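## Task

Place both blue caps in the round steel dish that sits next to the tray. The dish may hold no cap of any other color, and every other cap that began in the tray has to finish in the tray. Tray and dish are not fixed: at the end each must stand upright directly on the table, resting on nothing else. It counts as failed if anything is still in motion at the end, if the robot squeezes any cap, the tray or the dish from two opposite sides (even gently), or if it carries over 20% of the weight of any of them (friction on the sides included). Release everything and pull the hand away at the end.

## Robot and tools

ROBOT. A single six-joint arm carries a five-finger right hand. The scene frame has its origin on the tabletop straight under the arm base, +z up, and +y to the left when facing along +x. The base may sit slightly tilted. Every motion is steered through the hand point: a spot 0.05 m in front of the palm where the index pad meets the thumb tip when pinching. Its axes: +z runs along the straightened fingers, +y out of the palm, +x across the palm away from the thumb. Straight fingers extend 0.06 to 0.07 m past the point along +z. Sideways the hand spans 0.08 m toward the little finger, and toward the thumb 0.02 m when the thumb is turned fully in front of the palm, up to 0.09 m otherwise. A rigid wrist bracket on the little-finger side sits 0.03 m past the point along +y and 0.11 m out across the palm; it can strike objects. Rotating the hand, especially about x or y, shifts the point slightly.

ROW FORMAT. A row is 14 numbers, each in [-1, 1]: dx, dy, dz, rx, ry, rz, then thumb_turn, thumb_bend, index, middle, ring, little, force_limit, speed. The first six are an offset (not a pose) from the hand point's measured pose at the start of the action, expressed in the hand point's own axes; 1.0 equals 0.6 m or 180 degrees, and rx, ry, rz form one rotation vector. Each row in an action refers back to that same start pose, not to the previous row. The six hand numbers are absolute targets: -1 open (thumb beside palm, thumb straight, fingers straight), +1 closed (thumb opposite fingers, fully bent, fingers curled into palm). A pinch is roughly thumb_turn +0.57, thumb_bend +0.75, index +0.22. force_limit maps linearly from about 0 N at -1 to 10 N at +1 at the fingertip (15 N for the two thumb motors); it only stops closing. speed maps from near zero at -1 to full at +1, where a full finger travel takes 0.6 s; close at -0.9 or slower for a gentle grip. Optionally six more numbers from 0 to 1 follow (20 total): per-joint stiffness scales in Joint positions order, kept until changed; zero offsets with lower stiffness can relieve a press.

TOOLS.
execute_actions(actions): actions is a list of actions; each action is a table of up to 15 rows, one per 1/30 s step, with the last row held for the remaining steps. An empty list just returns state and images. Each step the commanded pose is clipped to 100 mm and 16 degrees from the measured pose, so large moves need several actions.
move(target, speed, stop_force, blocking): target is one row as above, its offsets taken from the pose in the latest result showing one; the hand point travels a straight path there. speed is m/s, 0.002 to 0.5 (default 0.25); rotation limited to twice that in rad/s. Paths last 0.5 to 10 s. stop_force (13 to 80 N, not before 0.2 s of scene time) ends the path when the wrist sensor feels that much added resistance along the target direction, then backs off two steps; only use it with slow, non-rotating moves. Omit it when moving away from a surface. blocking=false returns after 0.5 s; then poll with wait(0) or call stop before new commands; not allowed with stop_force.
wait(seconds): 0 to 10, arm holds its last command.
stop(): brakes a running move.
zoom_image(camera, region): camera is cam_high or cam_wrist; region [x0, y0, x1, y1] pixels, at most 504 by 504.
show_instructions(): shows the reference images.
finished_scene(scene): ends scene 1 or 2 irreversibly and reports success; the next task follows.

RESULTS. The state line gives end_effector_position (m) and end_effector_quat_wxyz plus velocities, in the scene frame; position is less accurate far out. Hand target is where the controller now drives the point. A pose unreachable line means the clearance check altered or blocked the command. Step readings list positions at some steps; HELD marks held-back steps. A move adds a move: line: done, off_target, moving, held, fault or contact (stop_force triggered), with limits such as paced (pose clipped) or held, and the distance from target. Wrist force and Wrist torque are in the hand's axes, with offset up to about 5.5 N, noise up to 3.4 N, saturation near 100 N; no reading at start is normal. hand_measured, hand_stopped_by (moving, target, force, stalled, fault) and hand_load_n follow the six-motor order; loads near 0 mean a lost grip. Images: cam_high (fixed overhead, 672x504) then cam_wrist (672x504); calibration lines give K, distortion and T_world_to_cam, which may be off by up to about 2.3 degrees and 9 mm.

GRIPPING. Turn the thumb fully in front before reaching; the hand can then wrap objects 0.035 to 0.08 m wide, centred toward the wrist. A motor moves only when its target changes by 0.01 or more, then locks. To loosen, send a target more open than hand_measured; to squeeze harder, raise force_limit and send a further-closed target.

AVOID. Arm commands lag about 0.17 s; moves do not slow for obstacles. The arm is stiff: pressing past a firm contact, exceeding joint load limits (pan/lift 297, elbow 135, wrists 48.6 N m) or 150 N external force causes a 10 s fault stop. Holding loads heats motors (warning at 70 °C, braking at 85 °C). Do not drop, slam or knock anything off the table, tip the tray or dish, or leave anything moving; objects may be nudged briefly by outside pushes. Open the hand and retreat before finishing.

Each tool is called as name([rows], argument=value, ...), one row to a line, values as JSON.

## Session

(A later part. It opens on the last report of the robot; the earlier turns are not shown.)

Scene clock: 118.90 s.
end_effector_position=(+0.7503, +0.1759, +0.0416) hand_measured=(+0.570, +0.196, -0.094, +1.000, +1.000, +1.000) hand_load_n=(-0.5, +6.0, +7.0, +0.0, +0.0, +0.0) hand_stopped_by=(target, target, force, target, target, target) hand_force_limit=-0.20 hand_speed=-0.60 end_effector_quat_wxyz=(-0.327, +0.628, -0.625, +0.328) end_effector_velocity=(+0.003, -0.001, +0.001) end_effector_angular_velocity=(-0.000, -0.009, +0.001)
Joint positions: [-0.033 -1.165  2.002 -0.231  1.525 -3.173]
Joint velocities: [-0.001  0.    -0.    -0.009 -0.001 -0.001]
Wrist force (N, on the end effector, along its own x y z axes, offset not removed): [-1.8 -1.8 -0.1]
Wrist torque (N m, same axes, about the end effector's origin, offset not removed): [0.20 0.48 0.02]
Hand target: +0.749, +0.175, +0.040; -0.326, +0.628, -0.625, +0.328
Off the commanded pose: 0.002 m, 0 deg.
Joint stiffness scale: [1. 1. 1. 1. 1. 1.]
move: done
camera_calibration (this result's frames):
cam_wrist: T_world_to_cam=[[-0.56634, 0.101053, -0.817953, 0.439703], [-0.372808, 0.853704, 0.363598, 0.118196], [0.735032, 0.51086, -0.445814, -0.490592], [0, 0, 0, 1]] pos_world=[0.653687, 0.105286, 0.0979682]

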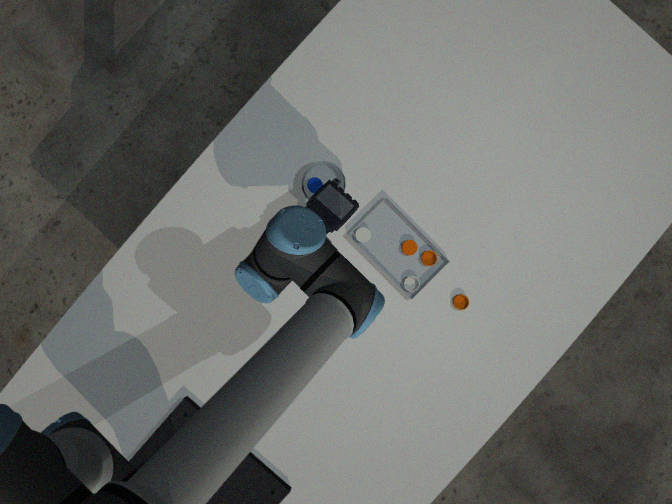

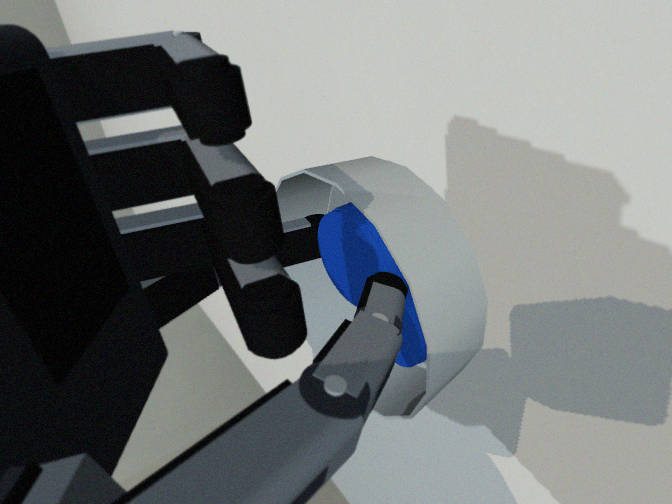

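execute_actions([
  [[0, 0, 0, 0, 0, 0, 0.57, 0.2, -0.32, 1, 1, 1, -0.2, -0.5]],
])

move(target=[0, -0.15, -0.105, 0, 0, 0, 0.57, 0.2, -0.32, 1, 1, 1, -0.2, -0.5], speed=0.08)

Scene clock: 121.30 s.
end_effector_position=(+0.7505, +0.1759, +0.0417) hand_measured=(+0.570, +0.200, -0.320, +1.000, +1.000, +1.000) hand_load_n=(+0.0, +0.0, +0.0, +0.0, +0.0, +0.0) hand_stopped_by=(target, target, target, target, target, target) hand_force_limit=-0.20 hand_speed=-0.50 end_effector_quat_wxyz=(-0.327, +0.628, -0.625, +0.328) end_effector_velocity=(-0.000, -0.000, -0.000) end_effector_angular_velocity=(-0.001, +0.001, +0.001)
Joint positions: [-0.033 -1.165  2.002 -0.232  1.525 -3.173]
Joint velocities: [-0.    -0.     0.     0.     0.    -0.001]
Wrist force (N, on the end effector, along its own x y z axes, offset not removed): [-3.3 6.7 -1.8]
Wrist torque (N m, same axes, about the end effector's origin, offset not removed): [1.51 0.67 0.16]
Hand target: +0.750, +0.176, +0.042; -0.327, +0.628, -0.625, +0.328
Off the commanded pose: 0.000 m, 0 deg.
Joint stiffness scale: [1. 1. 1. 1. 1. 1.]
Step readings (end_effector_position):
0: (+0.7507, +0.1759, +0.0418)
1: (+0.7507, +0.1759, +0.0418)
2: (+0.7507, +0.1759, +0.0418)
4: (+0.7507, +0.1759, +0.0418)
8: (+0.7506, +0.1759, +0.0417)
15: end_effector_position above
camera_calibration (this result's frames):
cam_wrist: T_world_to_cam=[[-0.565704, 0.100998, -0.8184, 0.43946], [-0.37314, 0.853695, 0.36328, 0.118514], [0.735354, 0.510886, -0.445252, -0.490993], [0, 0, 0, 1]] pos_world=[0.65388, 0.105282, 0.097985]

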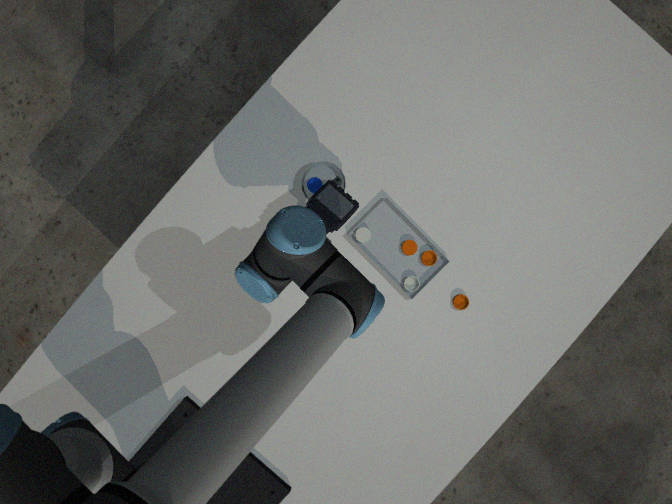

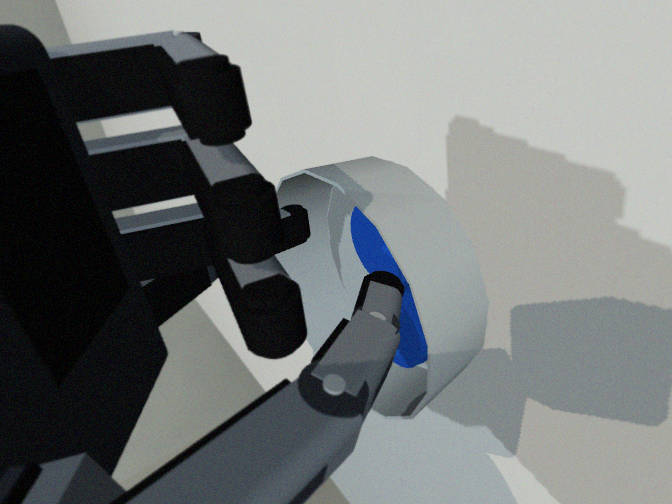

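Scene clock: 123.17 s.
end_effector_position=(+0.7489, +0.1764, +0.1501) hand_measured=(+0.570, +0.200, -0.320, +1.000, +1.000, +1.000) hand_load_n=(+0.0, +0.0, +0.0, +0.0, +0.0, +0.0) hand_stopped_by=(target, target, target, target, target, target) hand_force_limit=-0.20 hand_speed=-0.50 end_effector_quat_wxyz=(-0.327, +0.628, -0.625, +0.328) end_effector_velocity=(-0.004, +0.002, -0.001) end_effector_angular_velocity=(+0.000, +0.012, +0.002)
Joint positions: [-0.033 -1.297  1.941 -0.038  1.525 -3.173]
Joint velocities: [ 0.002 -0.     0.     0.012  0.    -0.001]
Wrist force (N, on the end effector, along its own x y z axes, offset not removed): [3.9 -3.5 -4.1]
Wrist torque (N m, same axes, about the end effector's origin, offset not removed): [-0.04 -0.29 0.21]
Hand target: +0.750, +0.176, +0.152; -0.327, +0.628, -0.625, +0.328
Off the commanded pose: 0.002 m, 0 deg.
Joint stiffness scale: [1. 1. 1. 1. 1. 1.]
move: done
camera_calibration (this result's frames):
cam_wrist: T_world_to_cam=[[-0.566193, 0.101025, -0.818058, 0.527502], [-0.37292, 0.853684, 0.36353, 0.0778921], [0.735089, 0.510899, -0.445676, -0.441511], [0, 0, 0, 1]] pos_world=[0.652266, 0.105781, 0.20644]

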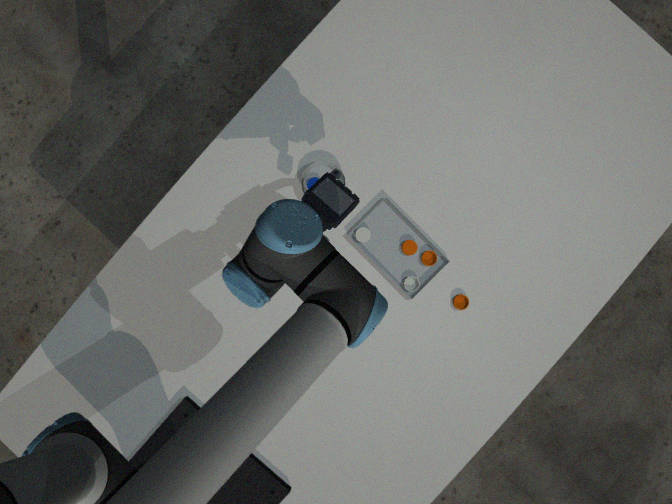

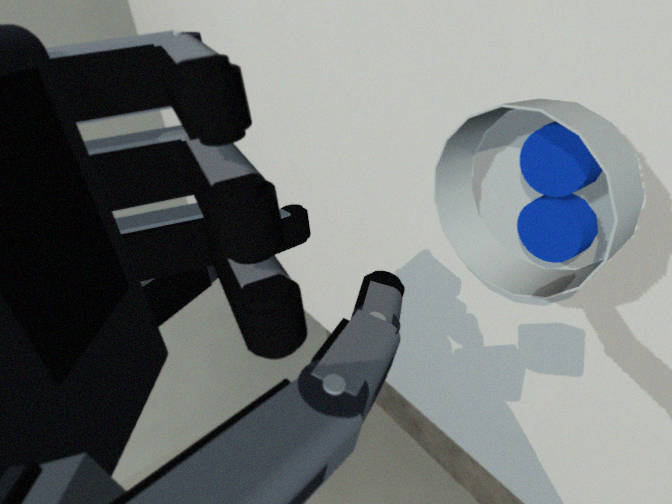

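Both blue caps are lying flat in the dish, the other caps are still in the tray, and the hand is clear.

finished_scene(scene=2)

The scene is finished: the task was done.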